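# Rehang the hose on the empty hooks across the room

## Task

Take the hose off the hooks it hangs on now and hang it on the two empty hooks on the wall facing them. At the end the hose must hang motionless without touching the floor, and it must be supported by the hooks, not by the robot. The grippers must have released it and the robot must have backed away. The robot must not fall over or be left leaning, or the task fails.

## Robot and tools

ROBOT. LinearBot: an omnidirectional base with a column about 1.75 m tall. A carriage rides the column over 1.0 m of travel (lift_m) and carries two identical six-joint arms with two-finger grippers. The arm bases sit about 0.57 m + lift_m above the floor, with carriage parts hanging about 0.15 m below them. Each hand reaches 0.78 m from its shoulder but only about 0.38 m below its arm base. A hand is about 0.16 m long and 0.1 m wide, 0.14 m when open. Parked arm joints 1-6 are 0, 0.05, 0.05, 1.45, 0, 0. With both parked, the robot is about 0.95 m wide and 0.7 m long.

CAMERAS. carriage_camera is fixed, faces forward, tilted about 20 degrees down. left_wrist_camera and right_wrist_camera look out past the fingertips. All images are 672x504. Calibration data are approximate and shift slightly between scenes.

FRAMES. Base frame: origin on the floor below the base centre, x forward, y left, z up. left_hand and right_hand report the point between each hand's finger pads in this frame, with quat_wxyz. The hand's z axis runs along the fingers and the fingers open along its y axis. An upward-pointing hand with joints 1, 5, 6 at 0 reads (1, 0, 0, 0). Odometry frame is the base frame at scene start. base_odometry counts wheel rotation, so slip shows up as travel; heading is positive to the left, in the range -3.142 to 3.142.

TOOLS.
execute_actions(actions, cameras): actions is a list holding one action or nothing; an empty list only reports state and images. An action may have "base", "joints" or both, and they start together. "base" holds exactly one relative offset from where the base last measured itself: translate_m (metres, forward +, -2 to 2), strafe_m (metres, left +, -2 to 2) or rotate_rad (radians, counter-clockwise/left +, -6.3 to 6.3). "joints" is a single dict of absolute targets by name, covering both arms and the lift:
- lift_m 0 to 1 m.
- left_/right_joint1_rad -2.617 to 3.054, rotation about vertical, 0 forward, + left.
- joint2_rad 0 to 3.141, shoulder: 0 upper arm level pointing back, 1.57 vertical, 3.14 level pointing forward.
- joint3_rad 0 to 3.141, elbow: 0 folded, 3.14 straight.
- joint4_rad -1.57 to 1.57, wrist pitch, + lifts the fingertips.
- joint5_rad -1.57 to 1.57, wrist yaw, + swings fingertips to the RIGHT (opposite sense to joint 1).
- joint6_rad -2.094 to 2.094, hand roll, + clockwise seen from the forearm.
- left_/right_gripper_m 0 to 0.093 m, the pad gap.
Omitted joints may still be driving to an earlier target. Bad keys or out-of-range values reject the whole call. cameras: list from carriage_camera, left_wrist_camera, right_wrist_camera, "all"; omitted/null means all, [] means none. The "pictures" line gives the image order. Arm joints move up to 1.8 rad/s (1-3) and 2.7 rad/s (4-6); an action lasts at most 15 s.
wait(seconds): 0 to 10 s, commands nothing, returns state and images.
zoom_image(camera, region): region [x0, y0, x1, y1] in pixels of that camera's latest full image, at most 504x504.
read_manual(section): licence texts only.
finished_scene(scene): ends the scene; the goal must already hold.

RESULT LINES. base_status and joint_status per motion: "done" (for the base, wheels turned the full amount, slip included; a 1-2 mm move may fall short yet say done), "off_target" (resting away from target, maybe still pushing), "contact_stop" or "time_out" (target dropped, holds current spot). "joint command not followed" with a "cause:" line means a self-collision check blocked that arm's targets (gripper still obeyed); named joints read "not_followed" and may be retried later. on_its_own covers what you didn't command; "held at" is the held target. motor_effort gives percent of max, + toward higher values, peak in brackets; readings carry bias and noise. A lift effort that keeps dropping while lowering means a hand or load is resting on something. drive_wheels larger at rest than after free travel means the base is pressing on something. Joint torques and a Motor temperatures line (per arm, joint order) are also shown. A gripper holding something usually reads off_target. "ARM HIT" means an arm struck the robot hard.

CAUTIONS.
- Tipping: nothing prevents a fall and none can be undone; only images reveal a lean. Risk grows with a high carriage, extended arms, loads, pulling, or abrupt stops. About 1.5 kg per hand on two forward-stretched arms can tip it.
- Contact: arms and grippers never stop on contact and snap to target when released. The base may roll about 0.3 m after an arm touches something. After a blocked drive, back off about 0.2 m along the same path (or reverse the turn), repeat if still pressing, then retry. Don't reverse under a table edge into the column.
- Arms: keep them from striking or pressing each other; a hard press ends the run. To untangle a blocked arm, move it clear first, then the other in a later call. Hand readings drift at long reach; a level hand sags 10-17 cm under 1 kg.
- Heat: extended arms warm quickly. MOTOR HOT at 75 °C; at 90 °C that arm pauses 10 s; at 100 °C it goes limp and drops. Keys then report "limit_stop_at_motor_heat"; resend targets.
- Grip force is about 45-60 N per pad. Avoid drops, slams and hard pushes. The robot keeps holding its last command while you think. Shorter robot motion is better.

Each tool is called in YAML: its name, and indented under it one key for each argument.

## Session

execute_actions:
  actions: []
  cameras: ["carriage_camera"]

Scene clock: 0.00 s.
Joint torques (N m, as the arm reports them, + toward a larger angle): no reading
Motor temperatures (°C, as the motors report them): left_arm=[22 28 25 24 24 24] | right_arm=[24 30 28 24 24 22]
base_odometry: x=+0.000 y=+0.000 heading=+0.000 (m, m, rad; odometry frame)
base_status: not commanded
joint_positions: lift_m=+0.297 left_joint1_rad=+0.014 left_joint2_rad=+0.028 left_joint3_rad=+0.056 left_joint4_rad=+1.431 left_joint5_rad=-0.026 left_joint6_rad=+0.021 left_gripper_m=+0.094 right_joint1_rad=+0.031 right_joint2_rad=+0.063 right_joint3_rad=+0.068 right_joint4_rad=+1.415 right_joint5_rad=-0.025 right_joint6_rad=+0.008 right_gripper_m=+0.095
joint_status: not commanded
motor_effort: lift_m=+22 drive_wheels=+0 (%)
left_hand: x=+0.3115 y=+0.3361 z=+1.2984 quat_wxyz=(+0.998, -0.013, +0.056, +0.018) (m; base frame)
right_hand: x=+0.3229 y=-0.3256 z=+1.3007 quat_wxyz=(+0.997, -0.014, +0.076, +0.021) (m; base frame)
pictures: carriage_camera
camera_calibration (this result's frames):
carriage_camera: T_world_to_cam=[[0.0822967, -0.995226, -0.0524726, 0.0610187], [-0.384338, 0.0168851, -0.923038, 1.26259], [0.919517, 0.0961303, -0.381114, 0.319744], [0, 0, 0, 1]] pos_world=[0.18623, 0.00867145, 1.29048]
Images, in order (width x height): carriage_camera 672x504.

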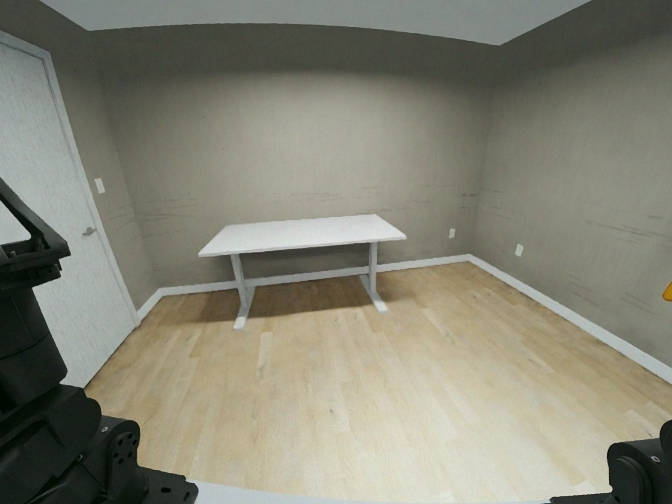

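execute_actions:
  actions:
    - {"base":{"rotate_rad":-1.3},"joints":{"lift_m":0.5,"left_joint6_rad":1.57,"right_joint6_rad":-1.57,"left_joint1_rad":0.03,"left_joint2_rad":1.9,"left_joint3_rad":1.8,"left_joint4_rad":-1.47,"left_joint5_rad":0,"right_joint1_rad":-0.04,"right_joint2_rad":1.9,"right_joint3_rad":1.8,"right_joint4_rad":-1.5,"right_joint5_rad":0}}
  cameras: ["carriage_camera"]

Scene clock: 5.60 s.
Joint torques (N m, as the arm reports them, + toward a larger angle): left_arm=[ -0.02 -10.21   7.3    0.22   0.2    0.05] | right_arm=[  0.1  -10.75   6.77   0.19  -0.07  -0.21]
Motor temperatures (°C, as the motors report them): left_arm=[22 29 26 24 24 24] | right_arm=[24 31 29 24 24 22]
base_odometry: x=+0.000 y=+0.000 heading=-1.300 (m, m, rad; odometry frame)
base_status: done
joint_positions: lift_m=+0.500 left_joint1_rad=+0.033 left_joint2_rad=+1.901 left_joint3_rad=+1.782 left_joint4_rad=-1.455 left_joint5_rad=-0.006 left_joint6_rad=+1.562 left_gripper_m=+0.094 right_joint1_rad=-0.044 right_joint2_rad=+1.895 right_joint3_rad=+1.780 right_joint4_rad=-1.490 right_joint5_rad=-0.004 right_joint6_rad=-1.561 right_gripper_m=+0.095
joint_status: all done
motor_effort: lift_m=+22(31) drive_wheels=+3(12) (%)
left_hand: x=+0.6398 y=+0.3441 z=+1.2170 quat_wxyz=(-0.003, +0.692, +0.722, +0.001) (m; base frame)
right_hand: x=+0.6305 y=-0.3458 z=+1.2185 quat_wxyz=(-0.010, -0.688, +0.726, +0.013) (m; base frame)
pictures: carriage_camera
camera_calibration (this result's frames):
carriage_camera: T_world_to_cam=[[0.0822967, -0.995226, -0.0524726, 0.0716594], [-0.384338, 0.0168851, -0.923038, 1.44977], [0.919517, 0.0961303, -0.381114, 0.397028], [0, 0, 0, 1]] pos_world=[0.18623, 0.00867145, 1.49326]
Images, in order (width x height): carriage_camera 672x504.

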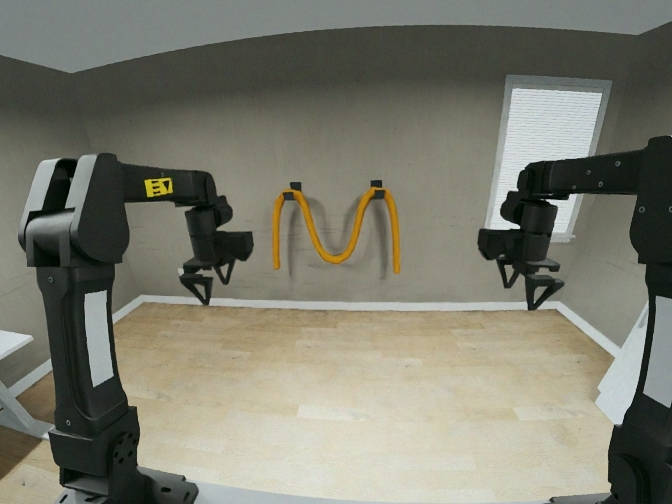

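execute_actions:
  actions:
    - {"base":{"strafe_m":0.2},"joints":{"lift_m":0.65}}
  cameras: []

execute_actions:
  actions:
    - {"base":{"translate_m":1.3}}

Scene clock: 10.23 s.
Joint torques (N m, as the arm reports them, + toward a larger angle): left_arm=[ 0.17 -9.98  6.68  0.22  0.2   0.06] | right_arm=[ -0.03 -10.99   5.91   0.27  -0.08  -0.18]
Motor temperatures (°C, as the motors report them): left_arm=[22 30 27 24 24 24] | right_arm=[24 32 29 24 24 22]
base_odometry: x=+0.193 y=+0.053 heading=-1.301 (m, m, rad; odometry frame)
base_status: done
joint_positions: lift_m=+0.650 left_joint1_rad=+0.033 left_joint2_rad=+1.897 left_joint3_rad=+1.794 left_joint4_rad=-1.460 left_joint5_rad=-0.006 left_joint6_rad=+1.562 left_gripper_m=+0.094 right_joint1_rad=-0.040 right_joint2_rad=+1.898 right_joint3_rad=+1.790 right_joint4_rad=-1.490 right_joint5_rad=-0.004 right_joint6_rad=-1.561 right_gripper_m=+0.095
joint_status: all done
motor_effort: lift_m=+25(30) drive_wheels=-5(10) (%)
left_hand: x=+0.6408 y=+0.3440 z=+1.3710 quat_wxyz=(+0.000, +0.692, +0.722, +0.004) (m; base frame)
right_hand: x=+0.6327 y=-0.3446 z=+1.3699 quat_wxyz=(-0.008, -0.689, +0.724, +0.011) (m; base frame)
pictures: none
No camera images: the call's "cameras" was empty. Leave "cameras" out to get every camera's image.

Scene clock: 15.20 s.
Joint torques (N m, as the arm reports them, + toward a larger angle): left_arm=[ 0.2  -9.82  6.6   0.29  0.23  0.09] | right_arm=[ -0.22 -11.07   5.95   0.21  -0.02  -0.2 ]
Motor temperatures (°C, as the motors report them): left_arm=[22 31 27 24 24 24] | right_arm=[24 33 30 24 24 22]
base_odometry: x=+0.541 y=-1.199 heading=-1.300 (m, m, rad; odometry frame)
base_status: done
joint_positions: lift_m=+0.650 left_joint1_rad=+0.033 left_joint2_rad=+1.897 left_joint3_rad=+1.794 left_joint4_rad=-1.462 left_joint5_rad=-0.006 left_joint6_rad=+1.562 left_gripper_m=+0.094 right_joint1_rad=-0.040 right_joint2_rad=+1.898 right_joint3_rad=+1.790 right_joint4_rad=-1.492 right_joint5_rad=-0.004 right_joint6_rad=-1.561 right_gripper_m=+0.095
joint_status: not commanded
motor_effort: lift_m=+25(25) drive_wheels=-3(9) (%)
left_hand: x=+0.6403 y=+0.3440 z=+1.3709 quat_wxyz=(+0.000, +0.692, +0.722, +0.004) (m; base frame)
right_hand: x=+0.6322 y=-0.3446 z=+1.3699 quat_wxyz=(-0.009, -0.689, +0.724, +0.012) (m; base frame)
pictures: carriage_camera, left_wrist_camera, right_wrist_camera
camera_calibration (this result's frames):
carriage_camera: T_world_to_cam=[[0.0822967, -0.995226, -0.0524726, 0.0795217], [-0.384338, 0.0168851, -0.923038, 1.58807], [0.919517, 0.0961303, -0.381114, 0.454132], [0, 0, 0, 1]] pos_world=[0.18623, 0.00867145, 1.6431]
left_wrist_camera: T_world_to_cam=[[-0.998994, 0.0164571, 0.0417041, 0.57551], [0.0393635, 0.767226, 0.640168, -1.16797], [-0.0214612, 0.641166, -0.767102, 0.973086], [0, 0, 0, 1]] pos_world=[0.641791, 0.262715, 1.47015]
right_wrist_camera: T_world_to_cam=[[0.993991, -0.105591, -0.0288639, -0.621253], [-0.0706437, -0.820195, 0.567706, -1.01588], [-0.0836187, -0.562255, -0.822725, 1.11542], [0, 0, 0, 1]] pos_world=[0.639024, -0.271665, 1.47647]
Images, in order (width x height): carriage_camera 672x504, left_wrist_camera 672x504, right_wrist_camera 672x504.

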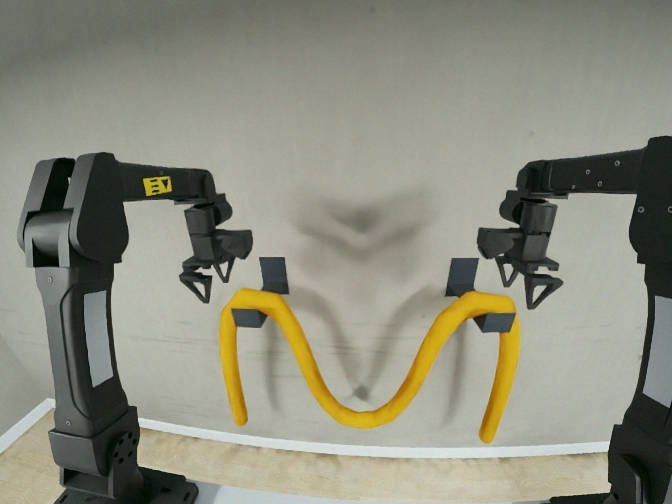

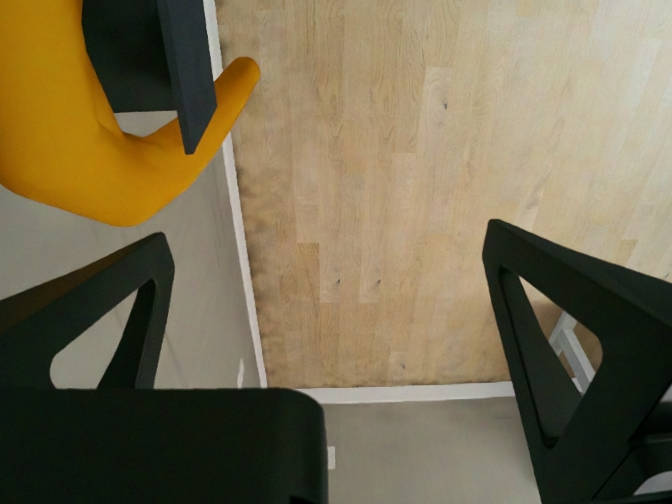

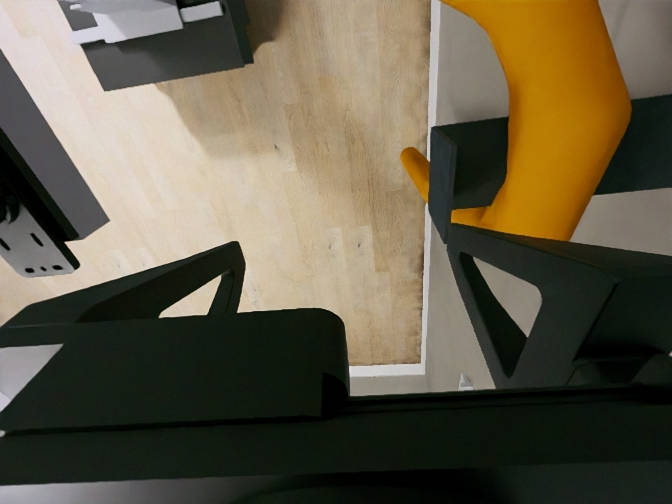

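execute_actions:
  actions:
    - {"base":{"translate_m":0.165},"joints":{"left_joint1_rad":-0.01}}
  cameras: []

execute_actions:
  actions:
    - {"joints":{"lift_m":0.56}}

Scene clock: 20.07 s.
Joint torques (N m, as the arm reports them, + toward a larger angle): left_arm=[  0.04 -10.27   6.54   0.25   0.2    0.07] | right_arm=[ -0.13 -10.8    6.05   0.26  -0.02  -0.19]
Motor temperatures (°C, as the motors report them): left_arm=[22 32 28 24 24 24] | right_arm=[24 34 30 24 24 22]
base_odometry: x=+0.585 y=-1.358 heading=-1.300 (m, m, rad; odometry frame)
base_status: done
joint_positions: lift_m=+0.650 left_joint1_rad=-0.007 left_joint2_rad=+1.897 left_joint3_rad=+1.794 left_joint4_rad=-1.463 left_joint5_rad=-0.005 left_joint6_rad=+1.562 left_gripper_m=+0.094 right_joint1_rad=-0.040 right_joint2_rad=+1.898 right_joint3_rad=+1.790 right_joint4_rad=-1.492 right_joint5_rad=-0.004 right_joint6_rad=-1.561 right_gripper_m=+0.095
joint_status: all done
motor_effort: lift_m=+25(22) drive_wheels=+2(9) (%)
left_hand: x=+0.6404 y=+0.3295 z=+1.3709 quat_wxyz=(+0.000, +0.707, +0.708, +0.003) (m; base frame)
right_hand: x=+0.6322 y=-0.3446 z=+1.3699 quat_wxyz=(-0.009, -0.689, +0.724, +0.012) (m; base frame)
pictures: none
No camera images: the call's "cameras" was empty. Leave "cameras" out to get every camera's image.

Scene clock: 20.97 s.
Joint torques (N m, as the arm reports them, + toward a larger angle): left_arm=[  0.31 -10.08   6.55   0.31   0.16   0.1 ] | right_arm=[ -0.03 -10.92   6.09   0.23  -0.03  -0.19]
Motor temperatures (°C, as the motors report them): left_arm=[22 32 28 24 24 24] | right_arm=[24 34 30 24 24 22]
base_odometry: x=+0.585 y=-1.358 heading=-1.300 (m, m, rad; odometry frame)
base_status: not commanded
joint_positions: lift_m=+0.560 left_joint1_rad=-0.007 left_joint2_rad=+1.897 left_joint3_rad=+1.794 left_joint4_rad=-1.463 left_joint5_rad=-0.005 left_joint6_rad=+1.563 left_gripper_m=+0.094 right_joint1_rad=-0.040 right_joint2_rad=+1.898 right_joint3_rad=+1.790 right_joint4_rad=-1.493 right_joint5_rad=-0.004 right_joint6_rad=-1.561 right_gripper_m=+0.095
joint_status: all done
motor_effort: lift_m=+24(22) drive_wheels=+2(2) (%)
left_hand: x=+0.6403 y=+0.3295 z=+1.2813 quat_wxyz=(+0.000, +0.707, +0.707, +0.003) (m; base frame)
right_hand: x=+0.6321 y=-0.3446 z=+1.2801 quat_wxyz=(-0.009, -0.689, +0.724, +0.012) (m; base frame)
pictures: carriage_camera, left_wrist_camera, right_wrist_camera
camera_calibration (this result's frames):
carriage_camera: T_world_to_cam=[[0.0822967, -0.995226, -0.0524726, 0.0748109], [-0.384338, 0.0168851, -0.923038, 1.50521], [0.919517, 0.0961303, -0.381114, 0.419917], [0, 0, 0, 1]] pos_world=[0.18623, 0.00867145, 1.55332]
left_wrist_camera: T_world_to_cam=[[-0.997458, 0.0572442, 0.0424295, 0.564066], [0.0711343, 0.765463, 0.639536, -1.11839], [0.00413151, 0.640928, -0.76759, 0.897938], [0, 0, 0, 1]] pos_world=[0.638478, 0.248282, 1.38056]
right_wrist_camera: T_world_to_cam=[[0.99398, -0.105591, -0.0292444, -0.623256], [-0.0704273, -0.820204, 0.56772, -0.965072], [-0.0839323, -0.562243, -0.822702, 1.04173], [0, 0, 0, 1]] pos_world=[0.638971, -0.271663, 1.38669]
Images, in order (width x height): carriage_camera 672x504, left_wrist_camera 672x504, right_wrist_camera 672x504.

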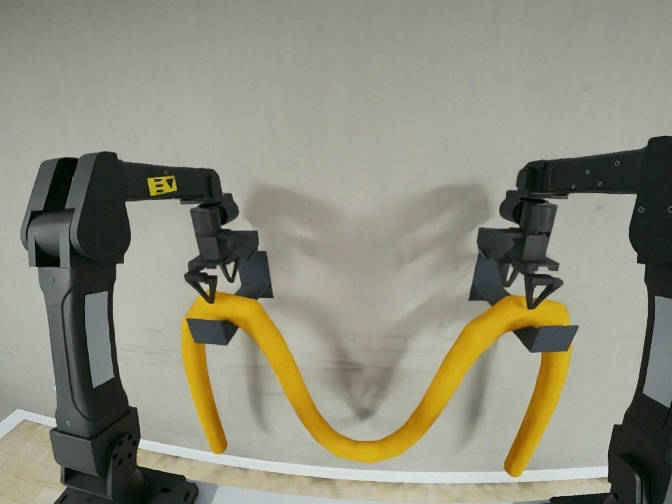

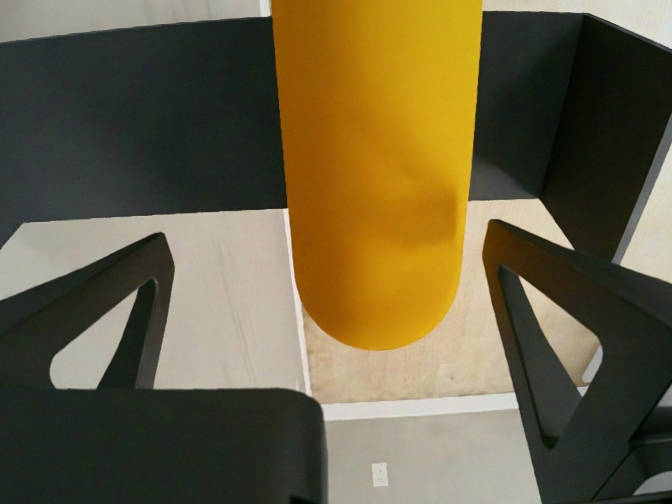

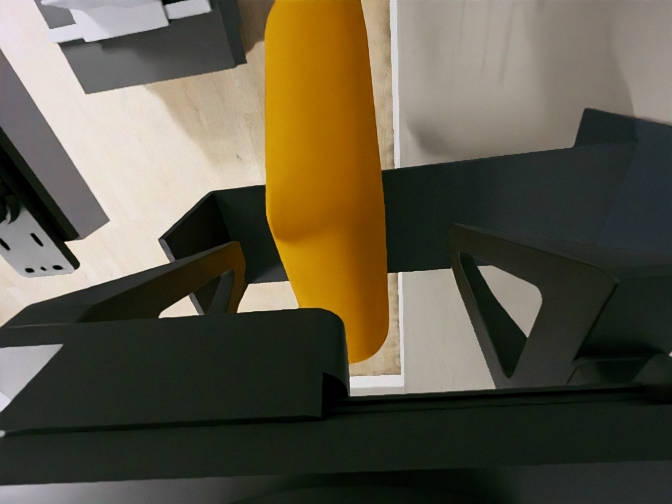

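execute_actions:
  actions:
    - {"joints":{"lift_m":0.51,"left_joint1_rad":-0.05,"right_joint1_rad":-0.08,"left_joint4_rad":-1.51}}

Scene clock: 25.00 s.
Joint torques (N m, as the arm reports them, + toward a larger angle): left_arm=[ 0.39 -9.79  6.43  0.09  0.15  0.15] | right_arm=[ -0.09 -11.07   6.02   0.27  -0.03  -0.17]
Motor temperatures (°C, as the motors report them): left_arm=[22 33 28 24 24 24] | right_arm=[24 35 31 24 24 22]
base_odometry: x=+0.585 y=-1.358 heading=-1.300 (m, m, rad; odometry frame)
base_status: not commanded
joint_positions: lift_m=+0.510 left_joint1_rad=-0.047 left_joint2_rad=+1.899 left_joint3_rad=+1.794 left_joint4_rad=-1.498 left_joint5_rad=-0.005 left_joint6_rad=+1.563 left_gripper_m=+0.094 right_joint1_rad=-0.081 right_joint2_rad=+1.900 right_joint3_rad=+1.790 right_joint4_rad=-1.493 right_joint5_rad=-0.004 right_joint6_rad=-1.561 right_gripper_m=+0.095
joint_status: all done
motor_effort: lift_m=+22(21) drive_wheels=-3(2) (%)
left_hand: x=+0.6313 y=+0.3156 z=+1.2309 quat_wxyz=(-0.013, +0.721, +0.693, -0.009) (m; base frame)
right_hand: x=+0.6313 y=-0.3588 z=+1.2297 quat_wxyz=(-0.009, -0.674, +0.738, +0.013) (m; base frame)
pictures: carriage_camera, left_wrist_camera, right_wrist_camera
camera_calibration (this result's frames):
carriage_camera: T_world_to_cam=[[0.0822967, -0.995226, -0.0524726, 0.0721867], [-0.384338, 0.0168851, -0.923038, 1.45904], [0.919517, 0.0961303, -0.381114, 0.400857], [0, 0, 0, 1]] pos_world=[0.18623, 0.00867145, 1.50331]
left_wrist_camera: T_world_to_cam=[[-0.992146, 0.0970537, 0.0789164, 0.497276], [0.125077, 0.761142, 0.636411, -1.10373], [0.00169945, 0.641283, -0.767303, 0.869269], [0, 0, 0, 1]] pos_world=[0.629944, 0.234387, 1.33018]
right_wrist_camera: T_world_to_cam=[[0.988809, -0.146061, -0.0303858, -0.635289], [-0.103191, -0.816699, 0.567762, -0.926256], [-0.107744, -0.558273, -0.822631, 1.00861], [0, 0, 0, 1]] pos_world=[0.64127, -0.286183, 1.3363]
Images, in order (width x height): carriage_camera 672x504, left_wrist_camera 672x504, right_wrist_camera 672x504.

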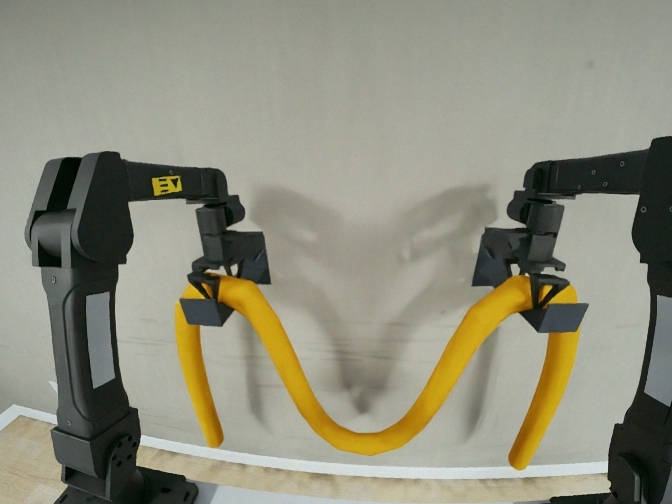

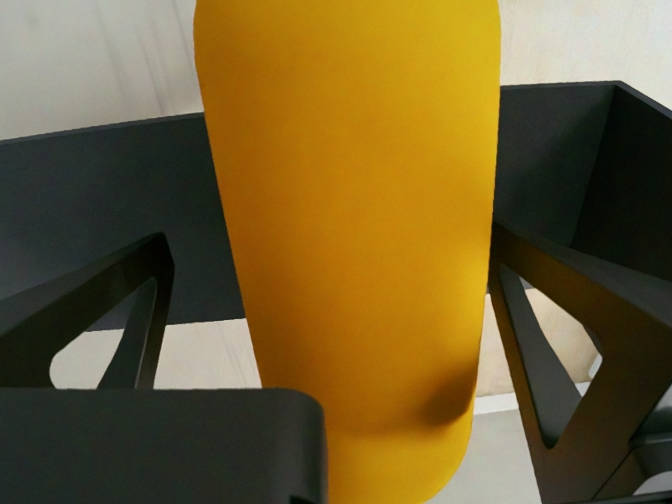

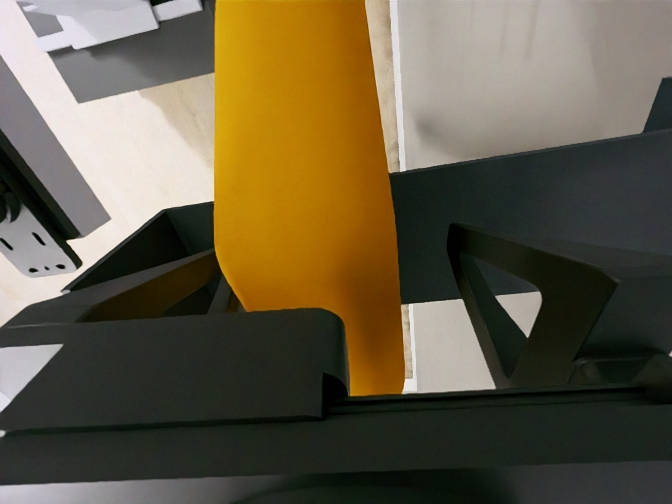

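execute_actions:
  actions:
    - {"joints":{"lift_m":0.5,"left_gripper_m":0.02,"right_gripper_m":0.02}}
  cameras: []

execute_actions:
  actions:
    - {"joints":{"lift_m":0.65,"left_joint1_rad":-0.02}}

execute_actions:
  actions:
    - {"base":{"translate_m":-1.5}}
  cameras: []

execute_actions:
  actions:
    - {"base":{"rotate_rad":3.15},"joints":{"left_joint1_rad":0.03,"right_joint1_rad":-0.04}}
  cameras: ["carriage_camera"]

Scene clock: 29.57 s.
Joint torques (N m, as the arm reports them, + toward a larger angle): left_arm=[ 0.12 -9.8   6.61  0.31  0.19  0.06] | right_arm=[ -0.01 -10.89   6.11   0.42  -0.02  -0.1 ]
Motor temperatures (°C, as the motors report them): left_arm=[22 34 29 24 24 24] | right_arm=[24 35 31 24 24 22]
base_odometry: x=+0.585 y=-1.358 heading=-1.300 (m, m, rad; odometry frame)
base_status: not commanded
joint_positions: lift_m=+0.500 left_joint1_rad=-0.047 left_joint2_rad=+1.896 left_joint3_rad=+1.794 left_joint4_rad=-1.526 left_joint5_rad=-0.009 left_joint6_rad=+1.563 left_gripper_m=+0.058 right_joint1_rad=-0.081 right_joint2_rad=+1.898 right_joint3_rad=+1.790 right_joint4_rad=-1.518 right_joint5_rad=-0.004 right_joint6_rad=-1.565 right_gripper_m=+0.059
joint_status: left_gripper_m off_target (ended at +0.058, target +0.020); right_gripper_m off_target (ended at +0.059, target +0.020); the others done
motor_effort: lift_m=+22(24) drive_wheels=+2(2) (%)
left_hand: x=+0.6244 y=+0.3167 z=+1.2219 quat_wxyz=(-0.024, +0.721, +0.693, -0.017) (m; base frame)
right_hand: x=+0.6251 y=-0.3581 z=+1.2205 quat_wxyz=(-0.017, -0.676, +0.737, +0.021) (m; base frame)
pictures: none
No camera images: the call's "cameras" was empty. Leave "cameras" out to get every camera's image.

Scene clock: 30.70 s.
Joint torques (N m, as the arm reports them, + toward a larger angle): left_arm=[  0.84 -12.09   6.85   0.17   0.22   0.08] | right_arm=[ -0.01 -13.56   5.99   0.19  -0.02  -0.15]
Motor temperatures (°C, as the motors report them): left_arm=[22 34 29 24 24 24] | right_arm=[24 36 31 24 24 22]
base_odometry: x=+0.585 y=-1.358 heading=-1.300 (m, m, rad; odometry frame)
base_status: not commanded
joint_positions: lift_m=+0.650 left_joint1_rad=-0.027 left_joint2_rad=+1.923 left_joint3_rad=+1.790 left_joint4_rad=-1.503 left_joint5_rad=-0.005 left_joint6_rad=+1.563 left_gripper_m=+0.058 right_joint1_rad=-0.081 right_joint2_rad=+1.924 right_joint3_rad=+1.790 right_joint4_rad=-1.495 right_joint5_rad=-0.006 right_joint6_rad=-1.565 right_gripper_m=+0.059
joint_status: all done
motor_effort: lift_m=+26(31) drive_wheels=+2(2) (%)
left_hand: x=+0.6304 y=+0.3226 z=+1.3618 quat_wxyz=(-0.025, +0.714, +0.700, -0.021) (m; base frame)
right_hand: x=+0.6315 y=-0.3584 z=+1.3614 quat_wxyz=(-0.018, -0.676, +0.737, +0.023) (m; base frame)
pictures: carriage_camera, left_wrist_camera, right_wrist_camera
camera_calibration (this result's frames):
carriage_camera: T_world_to_cam=[[0.0822967, -0.995226, -0.0524726, 0.0795127], [-0.384338, 0.0168851, -0.923038, 1.58791], [0.919517, 0.0961303, -0.381114, 0.454067], [0, 0, 0, 1]] pos_world=[0.18623, 0.00867145, 1.64293]
left_wrist_camera: T_world_to_cam=[[-0.990752, 0.0772516, 0.11155, 0.446459], [0.130787, 0.762659, 0.63344, -1.19227], [-0.0361406, 0.642171, -0.765709, 0.986627], [0, 0, 0, 1]] pos_world=[0.63392, 0.241223, 1.4609]
right_wrist_camera: T_world_to_cam=[[0.988222, -0.141812, -0.0575022, -0.59261], [-0.0846225, -0.819512, 0.56678, -1.01212], [-0.1275, -0.555238, -0.82186, 1.12961], [0, 0, 0, 1]] pos_world=[0.644007, -0.286278, 1.46796]
Images, in order (width x height): carriage_camera 672x504, left_wrist_camera 672x504, right_wrist_camera 672x504.

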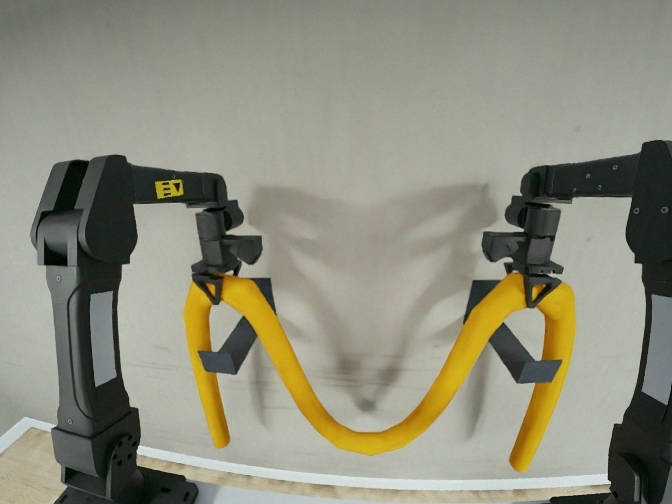

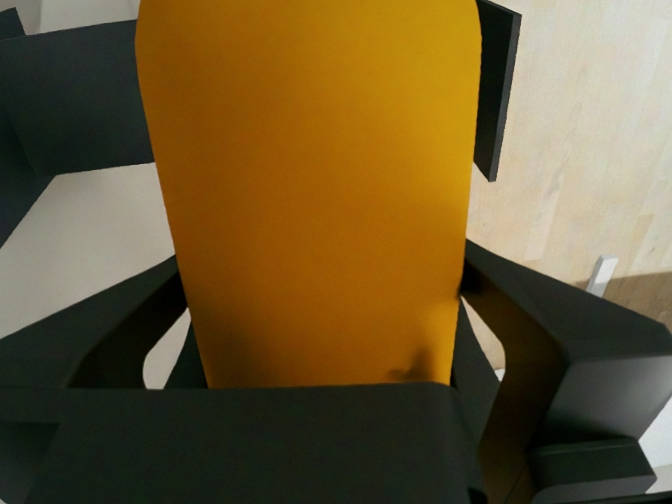

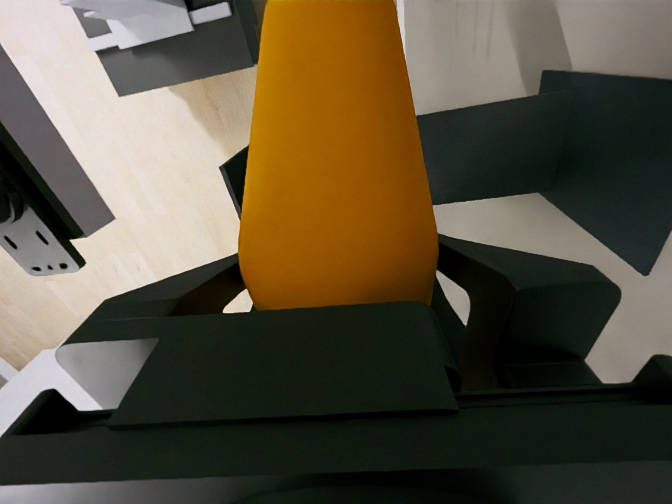

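Scene clock: 36.07 s.
Joint torques (N m, as the arm reports them, + toward a larger angle): left_arm=[  0.99 -12.18   6.61   0.     0.25   0.05] | right_arm=[ -0.04 -13.36   5.99   0.13  -0.05  -0.14]
Motor temperatures (°C, as the motors report them): left_arm=[22 36 29 24 24 24] | right_arm=[24 37 32 24 24 22]
base_odometry: x=+0.183 y=+0.087 heading=-1.299 (m, m, rad; odometry frame)
base_status: done
joint_positions: lift_m=+0.650 left_joint1_rad=-0.027 left_joint2_rad=+1.924 left_joint3_rad=+1.790 left_joint4_rad=-1.497 left_joint5_rad=-0.005 left_joint6_rad=+1.563 left_gripper_m=+0.058 right_joint1_rad=-0.081 right_joint2_rad=+1.924 right_joint3_rad=+1.790 right_joint4_rad=-1.488 right_joint5_rad=-0.007 right_joint6_rad=-1.565 right_gripper_m=+0.059
joint_status: not commanded
motor_effort: lift_m=+24(25) drive_wheels=-2(12) (%)
left_hand: x=+0.6320 y=+0.3225 z=+1.3614 quat_wxyz=(-0.023, +0.714, +0.700, -0.019) (m; base frame)
right_hand: x=+0.6334 y=-0.3583 z=+1.3613 quat_wxyz=(-0.014, -0.676, +0.737, +0.021) (m; base frame)
pictures: none
No camera images: the call's "cameras" was empty. Leave "cameras" out to get every camera's image.

Scene clock: 40.33 s.
Joint torques (N m, as the arm reports them, + toward a larger angle): left_arm=[ -0.23 -12.2    6.67   0.08   0.28   0.09] | right_arm=[ -0.05 -13.62   6.1    0.01   0.06  -0.1 ]
Motor temperatures (°C, as the motors report them): left_arm=[22 37 29 24 24 24] | right_arm=[24 38 32 24 24 22]
base_odometry: x=+0.183 y=+0.087 heading=+1.850 (m, m, rad; odometry frame)
base_status: done
joint_positions: lift_m=+0.650 left_joint1_rad=+0.039 left_joint2_rad=+1.924 left_joint3_rad=+1.790 left_joint4_rad=-1.494 left_joint5_rad=-0.013 left_joint6_rad=+1.565 left_gripper_m=+0.057 right_joint1_rad=-0.041 right_joint2_rad=+1.924 right_joint3_rad=+1.790 right_joint4_rad=-1.470 right_joint5_rad=-0.018 right_joint6_rad=-1.568 right_gripper_m=+0.059
joint_status: all done
motor_effort: lift_m=+28(25) drive_wheels=+2(14) (%)
left_hand: x=+0.6326 y=+0.3471 z=+1.3614 quat_wxyz=(-0.024, +0.691, +0.723, -0.016) (m; base frame)
right_hand: x=+0.6386 y=-0.3426 z=+1.3611 quat_wxyz=(-0.005, -0.691, +0.722, +0.018) (m; base frame)
pictures: carriage_camera
camera_calibration (this result's frames):
carriage_camera: T_world_to_cam=[[0.0822967, -0.995226, -0.0524726, 0.0795127], [-0.384338, 0.0168851, -0.923038, 1.58791], [0.919517, 0.0961303, -0.381114, 0.454067], [0, 0, 0, 1]] pos_world=[0.18623, 0.00867145, 1.64293]
Images, in order (width x height): carriage_camera 672x504.

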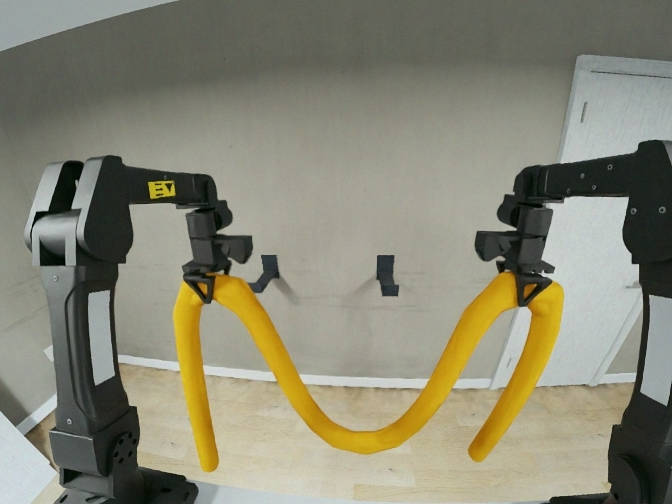

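execute_actions:
  actions:
    - {"base":{"strafe_m":0.21},"joints":{"lift_m":0.5}}
  cameras: ["carriage_camera"]

execute_actions:
  actions:
    - {"base":{"translate_m":0.48}}

Scene clock: 45.70 s.
Joint torques (N m, as the arm reports them, + toward a larger angle): left_arm=[ -0.04 -12.67   6.51   0.06   0.18   0.06] | right_arm=[ -0.29 -13.93   6.02   0.06   0.05  -0.11]
Motor temperatures (°C, as the motors report them): left_arm=[22 38 30 24 24 24] | right_arm=[24 39 32 24 24 22]
base_odometry: x=-0.019 y=+0.029 heading=+1.851 (m, m, rad; odometry frame)
base_status: done
joint_positions: lift_m=+0.500 left_joint1_rad=+0.036 left_joint2_rad=+1.928 left_joint3_rad=+1.790 left_joint4_rad=-1.494 left_joint5_rad=-0.006 left_joint6_rad=+1.565 left_gripper_m=+0.057 right_joint1_rad=-0.040 right_joint2_rad=+1.928 right_joint3_rad=+1.790 right_joint4_rad=-1.479 right_joint5_rad=-0.015 right_joint6_rad=-1.568 right_gripper_m=+0.059
joint_status: all done
motor_effort: lift_m=+25(24) drive_wheels=-5(10) (%)
left_hand: x=+0.6327 y=+0.3449 z=+1.2103 quat_wxyz=(-0.023, +0.692, +0.721, -0.020) (m; base frame)
right_hand: x=+0.6364 y=-0.3426 z=+1.2098 quat_wxyz=(-0.011, -0.692, +0.722, +0.022) (m; base frame)
pictures: carriage_camera
camera_calibration (this result's frames):
carriage_camera: T_world_to_cam=[[0.0822967, -0.995226, -0.0524726, 0.0716481], [-0.384338, 0.0168851, -0.923038, 1.44957], [0.919517, 0.0961303, -0.381114, 0.396945], [0, 0, 0, 1]] pos_world=[0.18623, 0.00867145, 1.49305]
Images, in order (width x height): carriage_camera 672x504.

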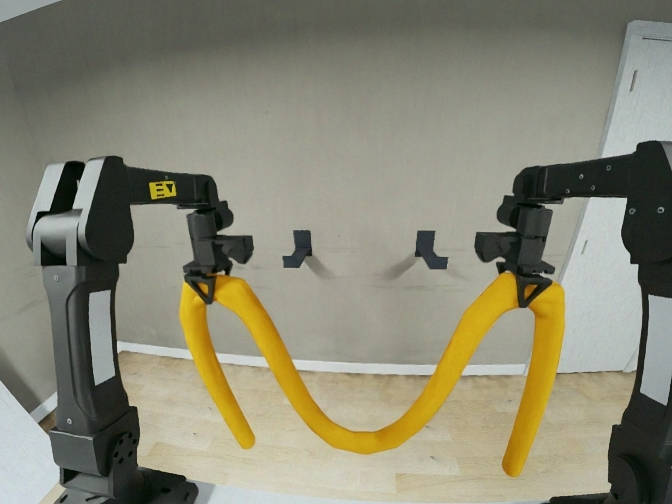

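Scene clock: 48.77 s.
Joint torques (N m, as the arm reports them, + toward a larger angle): left_arm=[ -0.11 -12.3    6.63   0.06   0.21   0.09] | right_arm=[ -0.3  -14.08   6.03   0.1    0.05  -0.09]
Motor temperatures (°C, as the motors report them): left_arm=[22 39 30 24 24 24] | right_arm=[24 40 32 24 24 22]
base_odometry: x=-0.152 y=+0.490 heading=+1.852 (m, m, rad; odometry frame)
base_status: done
joint_positions: lift_m=+0.500 left_joint1_rad=+0.036 left_joint2_rad=+1.928 left_joint3_rad=+1.790 left_joint4_rad=-1.495 left_joint5_rad=-0.006 left_joint6_rad=+1.565 left_gripper_m=+0.057 right_joint1_rad=-0.040 right_joint2_rad=+1.928 right_joint3_rad=+1.790 right_joint4_rad=-1.482 right_joint5_rad=-0.015 right_joint6_rad=-1.568 right_gripper_m=+0.059
joint_status: not commanded
motor_effort: lift_m=+24(25) drive_wheels=-4(9) (%)
left_hand: x=+0.6324 y=+0.3448 z=+1.2103 quat_wxyz=(-0.024, +0.692, +0.721, -0.020) (m; base frame)
right_hand: x=+0.6359 y=-0.3426 z=+1.2098 quat_wxyz=(-0.012, -0.692, +0.722, +0.023) (m; base frame)
pictures: carriage_camera, left_wrist_camera, right_wrist_camera
camera_calibration (this result's frames):
carriage_camera: T_world_to_cam=[[0.0822967, -0.995226, -0.0524726, 0.0716481], [-0.384338, 0.0168851, -0.923038, 1.44957], [0.919517, 0.0961303, -0.381114, 0.396945], [0, 0, 0, 1]] pos_world=[0.18623, 0.00867145, 1.49305]
left_wrist_camera: T_world_to_cam=[[-0.993991, 0.0166382, 0.108187, 0.490582], [0.0819025, 0.768762, 0.634269, -1.08571], [-0.0726168, 0.639319, -0.765505, 0.880216], [0, 0, 0, 1]] pos_world=[0.640476, 0.263752, 1.30937]
right_wrist_camera: T_world_to_cam=[[0.993987, -0.0979723, -0.0489056, -0.602463], [-0.0540578, -0.827453, 0.558927, -0.925497], [-0.0952265, -0.552923, -0.827773, 1.00186], [0, 0, 0, 1]] pos_world=[0.644213, -0.270881, 1.31713]
Images, in order (width x height): carriage_camera 672x504, left_wrist_camera 672x504, right_wrist_camera 672x504.

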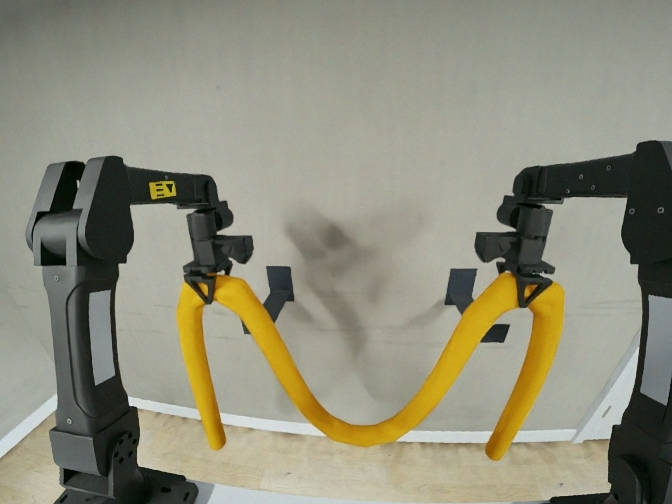

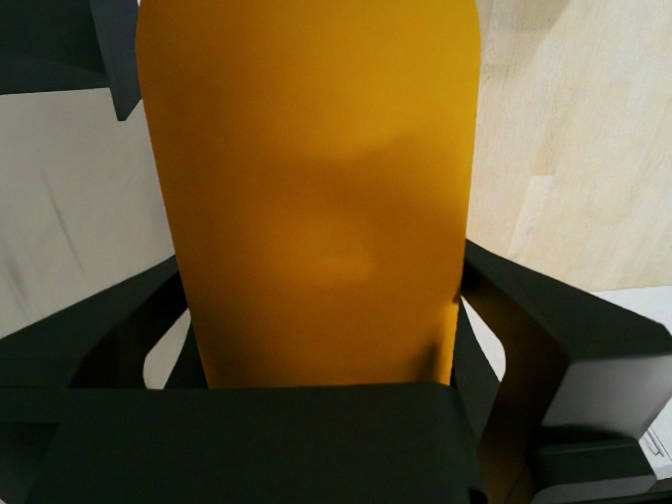

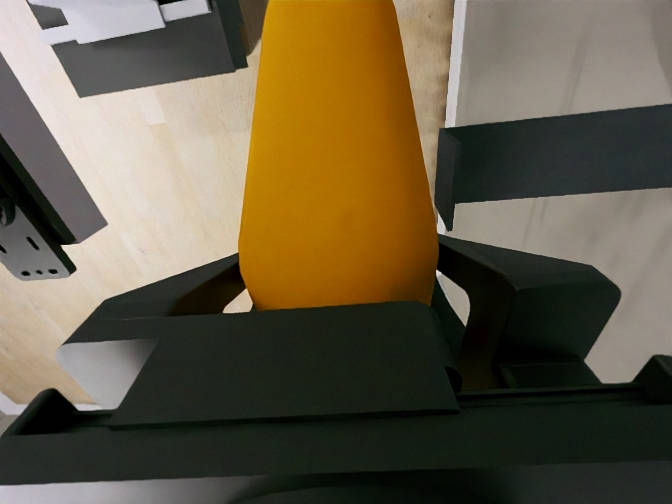

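Shift right ~2.5 cm.

execute_actions:
  actions:
    - {"base":{"translate_m":0.2},"joints":{"left_joint1_rad":-0.03,"right_joint1_rad":-0.11}}
  cameras: ["carriage_camera"]

execute_actions:
  actions:
    - {"joints":{"lift_m":0.36}}

Scene clock: 53.20 s.
Joint torques (N m, as the arm reports them, + toward a larger angle): left_arm=[  0.43 -12.41   6.52   0.1    0.17   0.07] | right_arm=[  0.47 -13.99   6.06   0.08   0.02  -0.12]
Motor temperatures (°C, as the motors report them): left_arm=[22 40 30 24 24 24] | right_arm=[24 41 32 24 24 22]
base_odometry: x=-0.208 y=+0.682 heading=+1.853 (m, m, rad; odometry frame)
base_status: done
joint_positions: lift_m=+0.500 left_joint1_rad=-0.030 left_joint2_rad=+1.928 left_joint3_rad=+1.790 left_joint4_rad=-1.494 left_joint5_rad=-0.004 left_joint6_rad=+1.565 left_gripper_m=+0.057 right_joint1_rad=-0.115 right_joint2_rad=+1.928 right_joint3_rad=+1.790 right_joint4_rad=-1.483 right_joint5_rad=-0.014 right_joint6_rad=-1.568 right_gripper_m=+0.059
joint_status: all done
motor_effort: lift_m=+26(26) drive_wheels=-4(9) (%)
left_hand: x=+0.6329 y=+0.3213 z=+1.2103 quat_wxyz=(-0.023, +0.716, +0.698, -0.019) (m; base frame)
right_hand: x=+0.6336 y=-0.3692 z=+1.2098 quat_wxyz=(-0.011, -0.664, +0.747, +0.024) (m; base frame)
pictures: carriage_camera
camera_calibration (this result's frames):
carriage_camera: T_world_to_cam=[[0.0822967, -0.995226, -0.0524726, 0.0716481], [-0.384338, 0.0168851, -0.923038, 1.44957], [0.919517, 0.0961303, -0.381114, 0.396945], [0, 0, 0, 1]] pos_world=[0.18623, 0.00867145, 1.49305]
Images, in order (width x height): carriage_camera 672x504.

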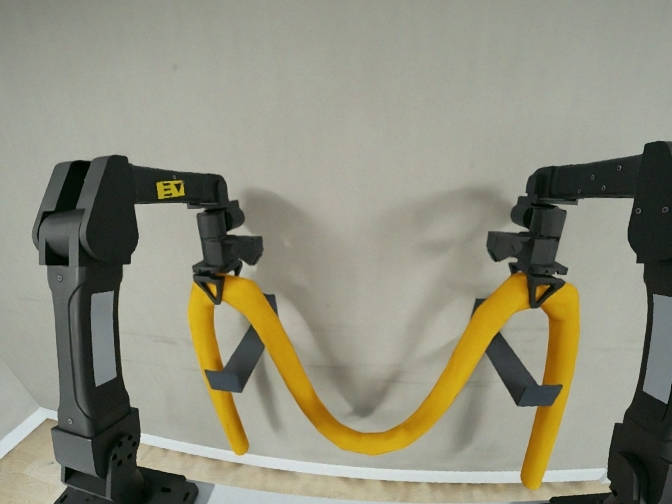

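Scene clock: 54.30 s.
Joint torques (N m, as the arm reports them, + toward a larger angle): left_arm=[  0.45 -12.56   6.48   0.04   0.21   0.09] | right_arm=[  0.37 -13.82   5.96   0.07   0.03  -0.1 ]
Motor temperatures (°C, as the motors report them): left_arm=[22 40 30 24 24 24] | right_arm=[24 41 33 24 24 22]
base_odometry: x=-0.208 y=+0.682 heading=+1.853 (m, m, rad; odometry frame)
base_status: not commanded
joint_positions: lift_m=+0.360 left_joint1_rad=-0.030 left_joint2_rad=+1.927 left_joint3_rad=+1.790 left_joint4_rad=-1.494 left_joint5_rad=-0.004 left_joint6_rad=+1.565 left_gripper_m=+0.057 right_joint1_rad=-0.115 right_joint2_rad=+1.927 right_joint3_rad=+1.790 right_joint4_rad=-1.483 right_joint5_rad=-0.014 right_joint6_rad=-1.568 right_gripper_m=+0.059
joint_status: all done
motor_effort: lift_m=+24(25) drive_wheels=-3(4) (%)
left_hand: x=+0.6328 y=+0.3213 z=+1.0705 quat_wxyz=(-0.023, +0.716, +0.698, -0.019) (m; base frame)
right_hand: x=+0.6335 y=-0.3692 z=+1.0702 quat_wxyz=(-0.011, -0.664, +0.747, +0.023) (m; base frame)
pictures: carriage_camera, left_wrist_camera, right_wrist_camera
camera_calibration (this result's frames):
carriage_camera: T_world_to_cam=[[0.0822967, -0.995226, -0.0524726, 0.0643031], [-0.384338, 0.0168851, -0.923038, 1.32036], [0.919517, 0.0961303, -0.381114, 0.343598], [0, 0, 0, 1]] pos_world=[0.18623, 0.00867145, 1.35307]
left_wrist_camera: T_world_to_cam=[[-0.990874, 0.0829866, 0.106213, 0.485296], [0.131754, 0.7626, 0.633311, -1.00758], [-0.0284415, 0.641525, -0.766574, 0.760771], [0, 0, 0, 1]] pos_world=[0.635258, 0.240056, 1.16976]
right_wrist_camera: T_world_to_cam=[[0.983657, -0.173071, -0.049644, -0.629924], [-0.116193, -0.82081, 0.559259, -0.82817], [-0.13754, -0.544351, -0.827505, 0.901062], [0, 0, 0, 1]] pos_world=[0.647333, -0.298297, 1.17752]
Images, in order (width x height): carriage_camera 672x504, left_wrist_camera 672x504, right_wrist_camera 672x504.

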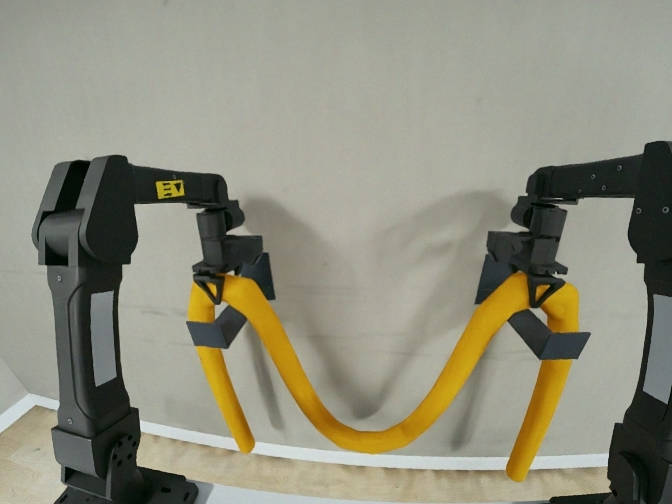

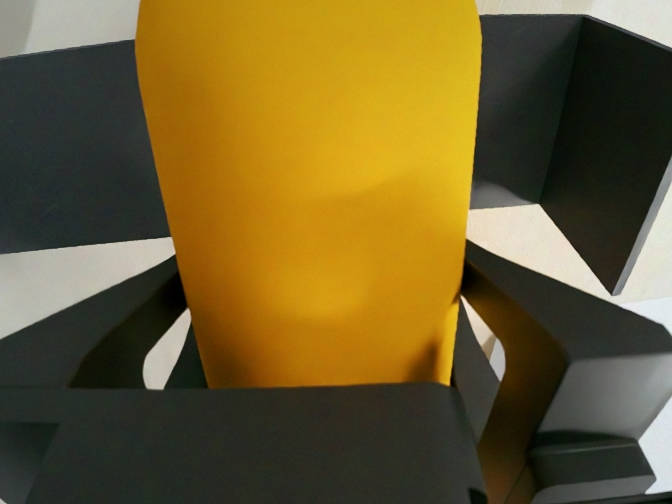

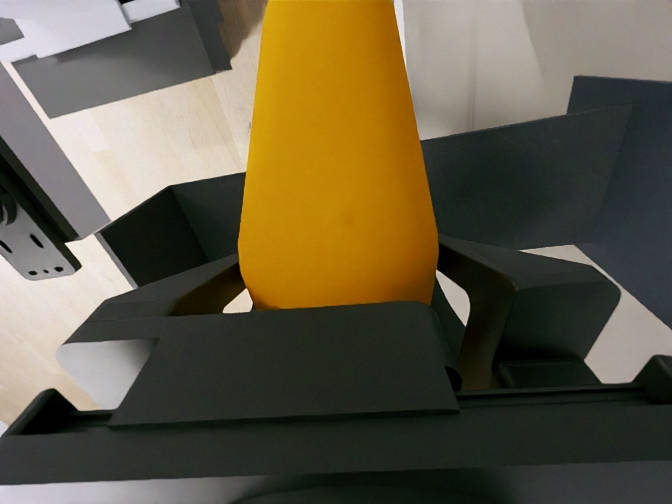

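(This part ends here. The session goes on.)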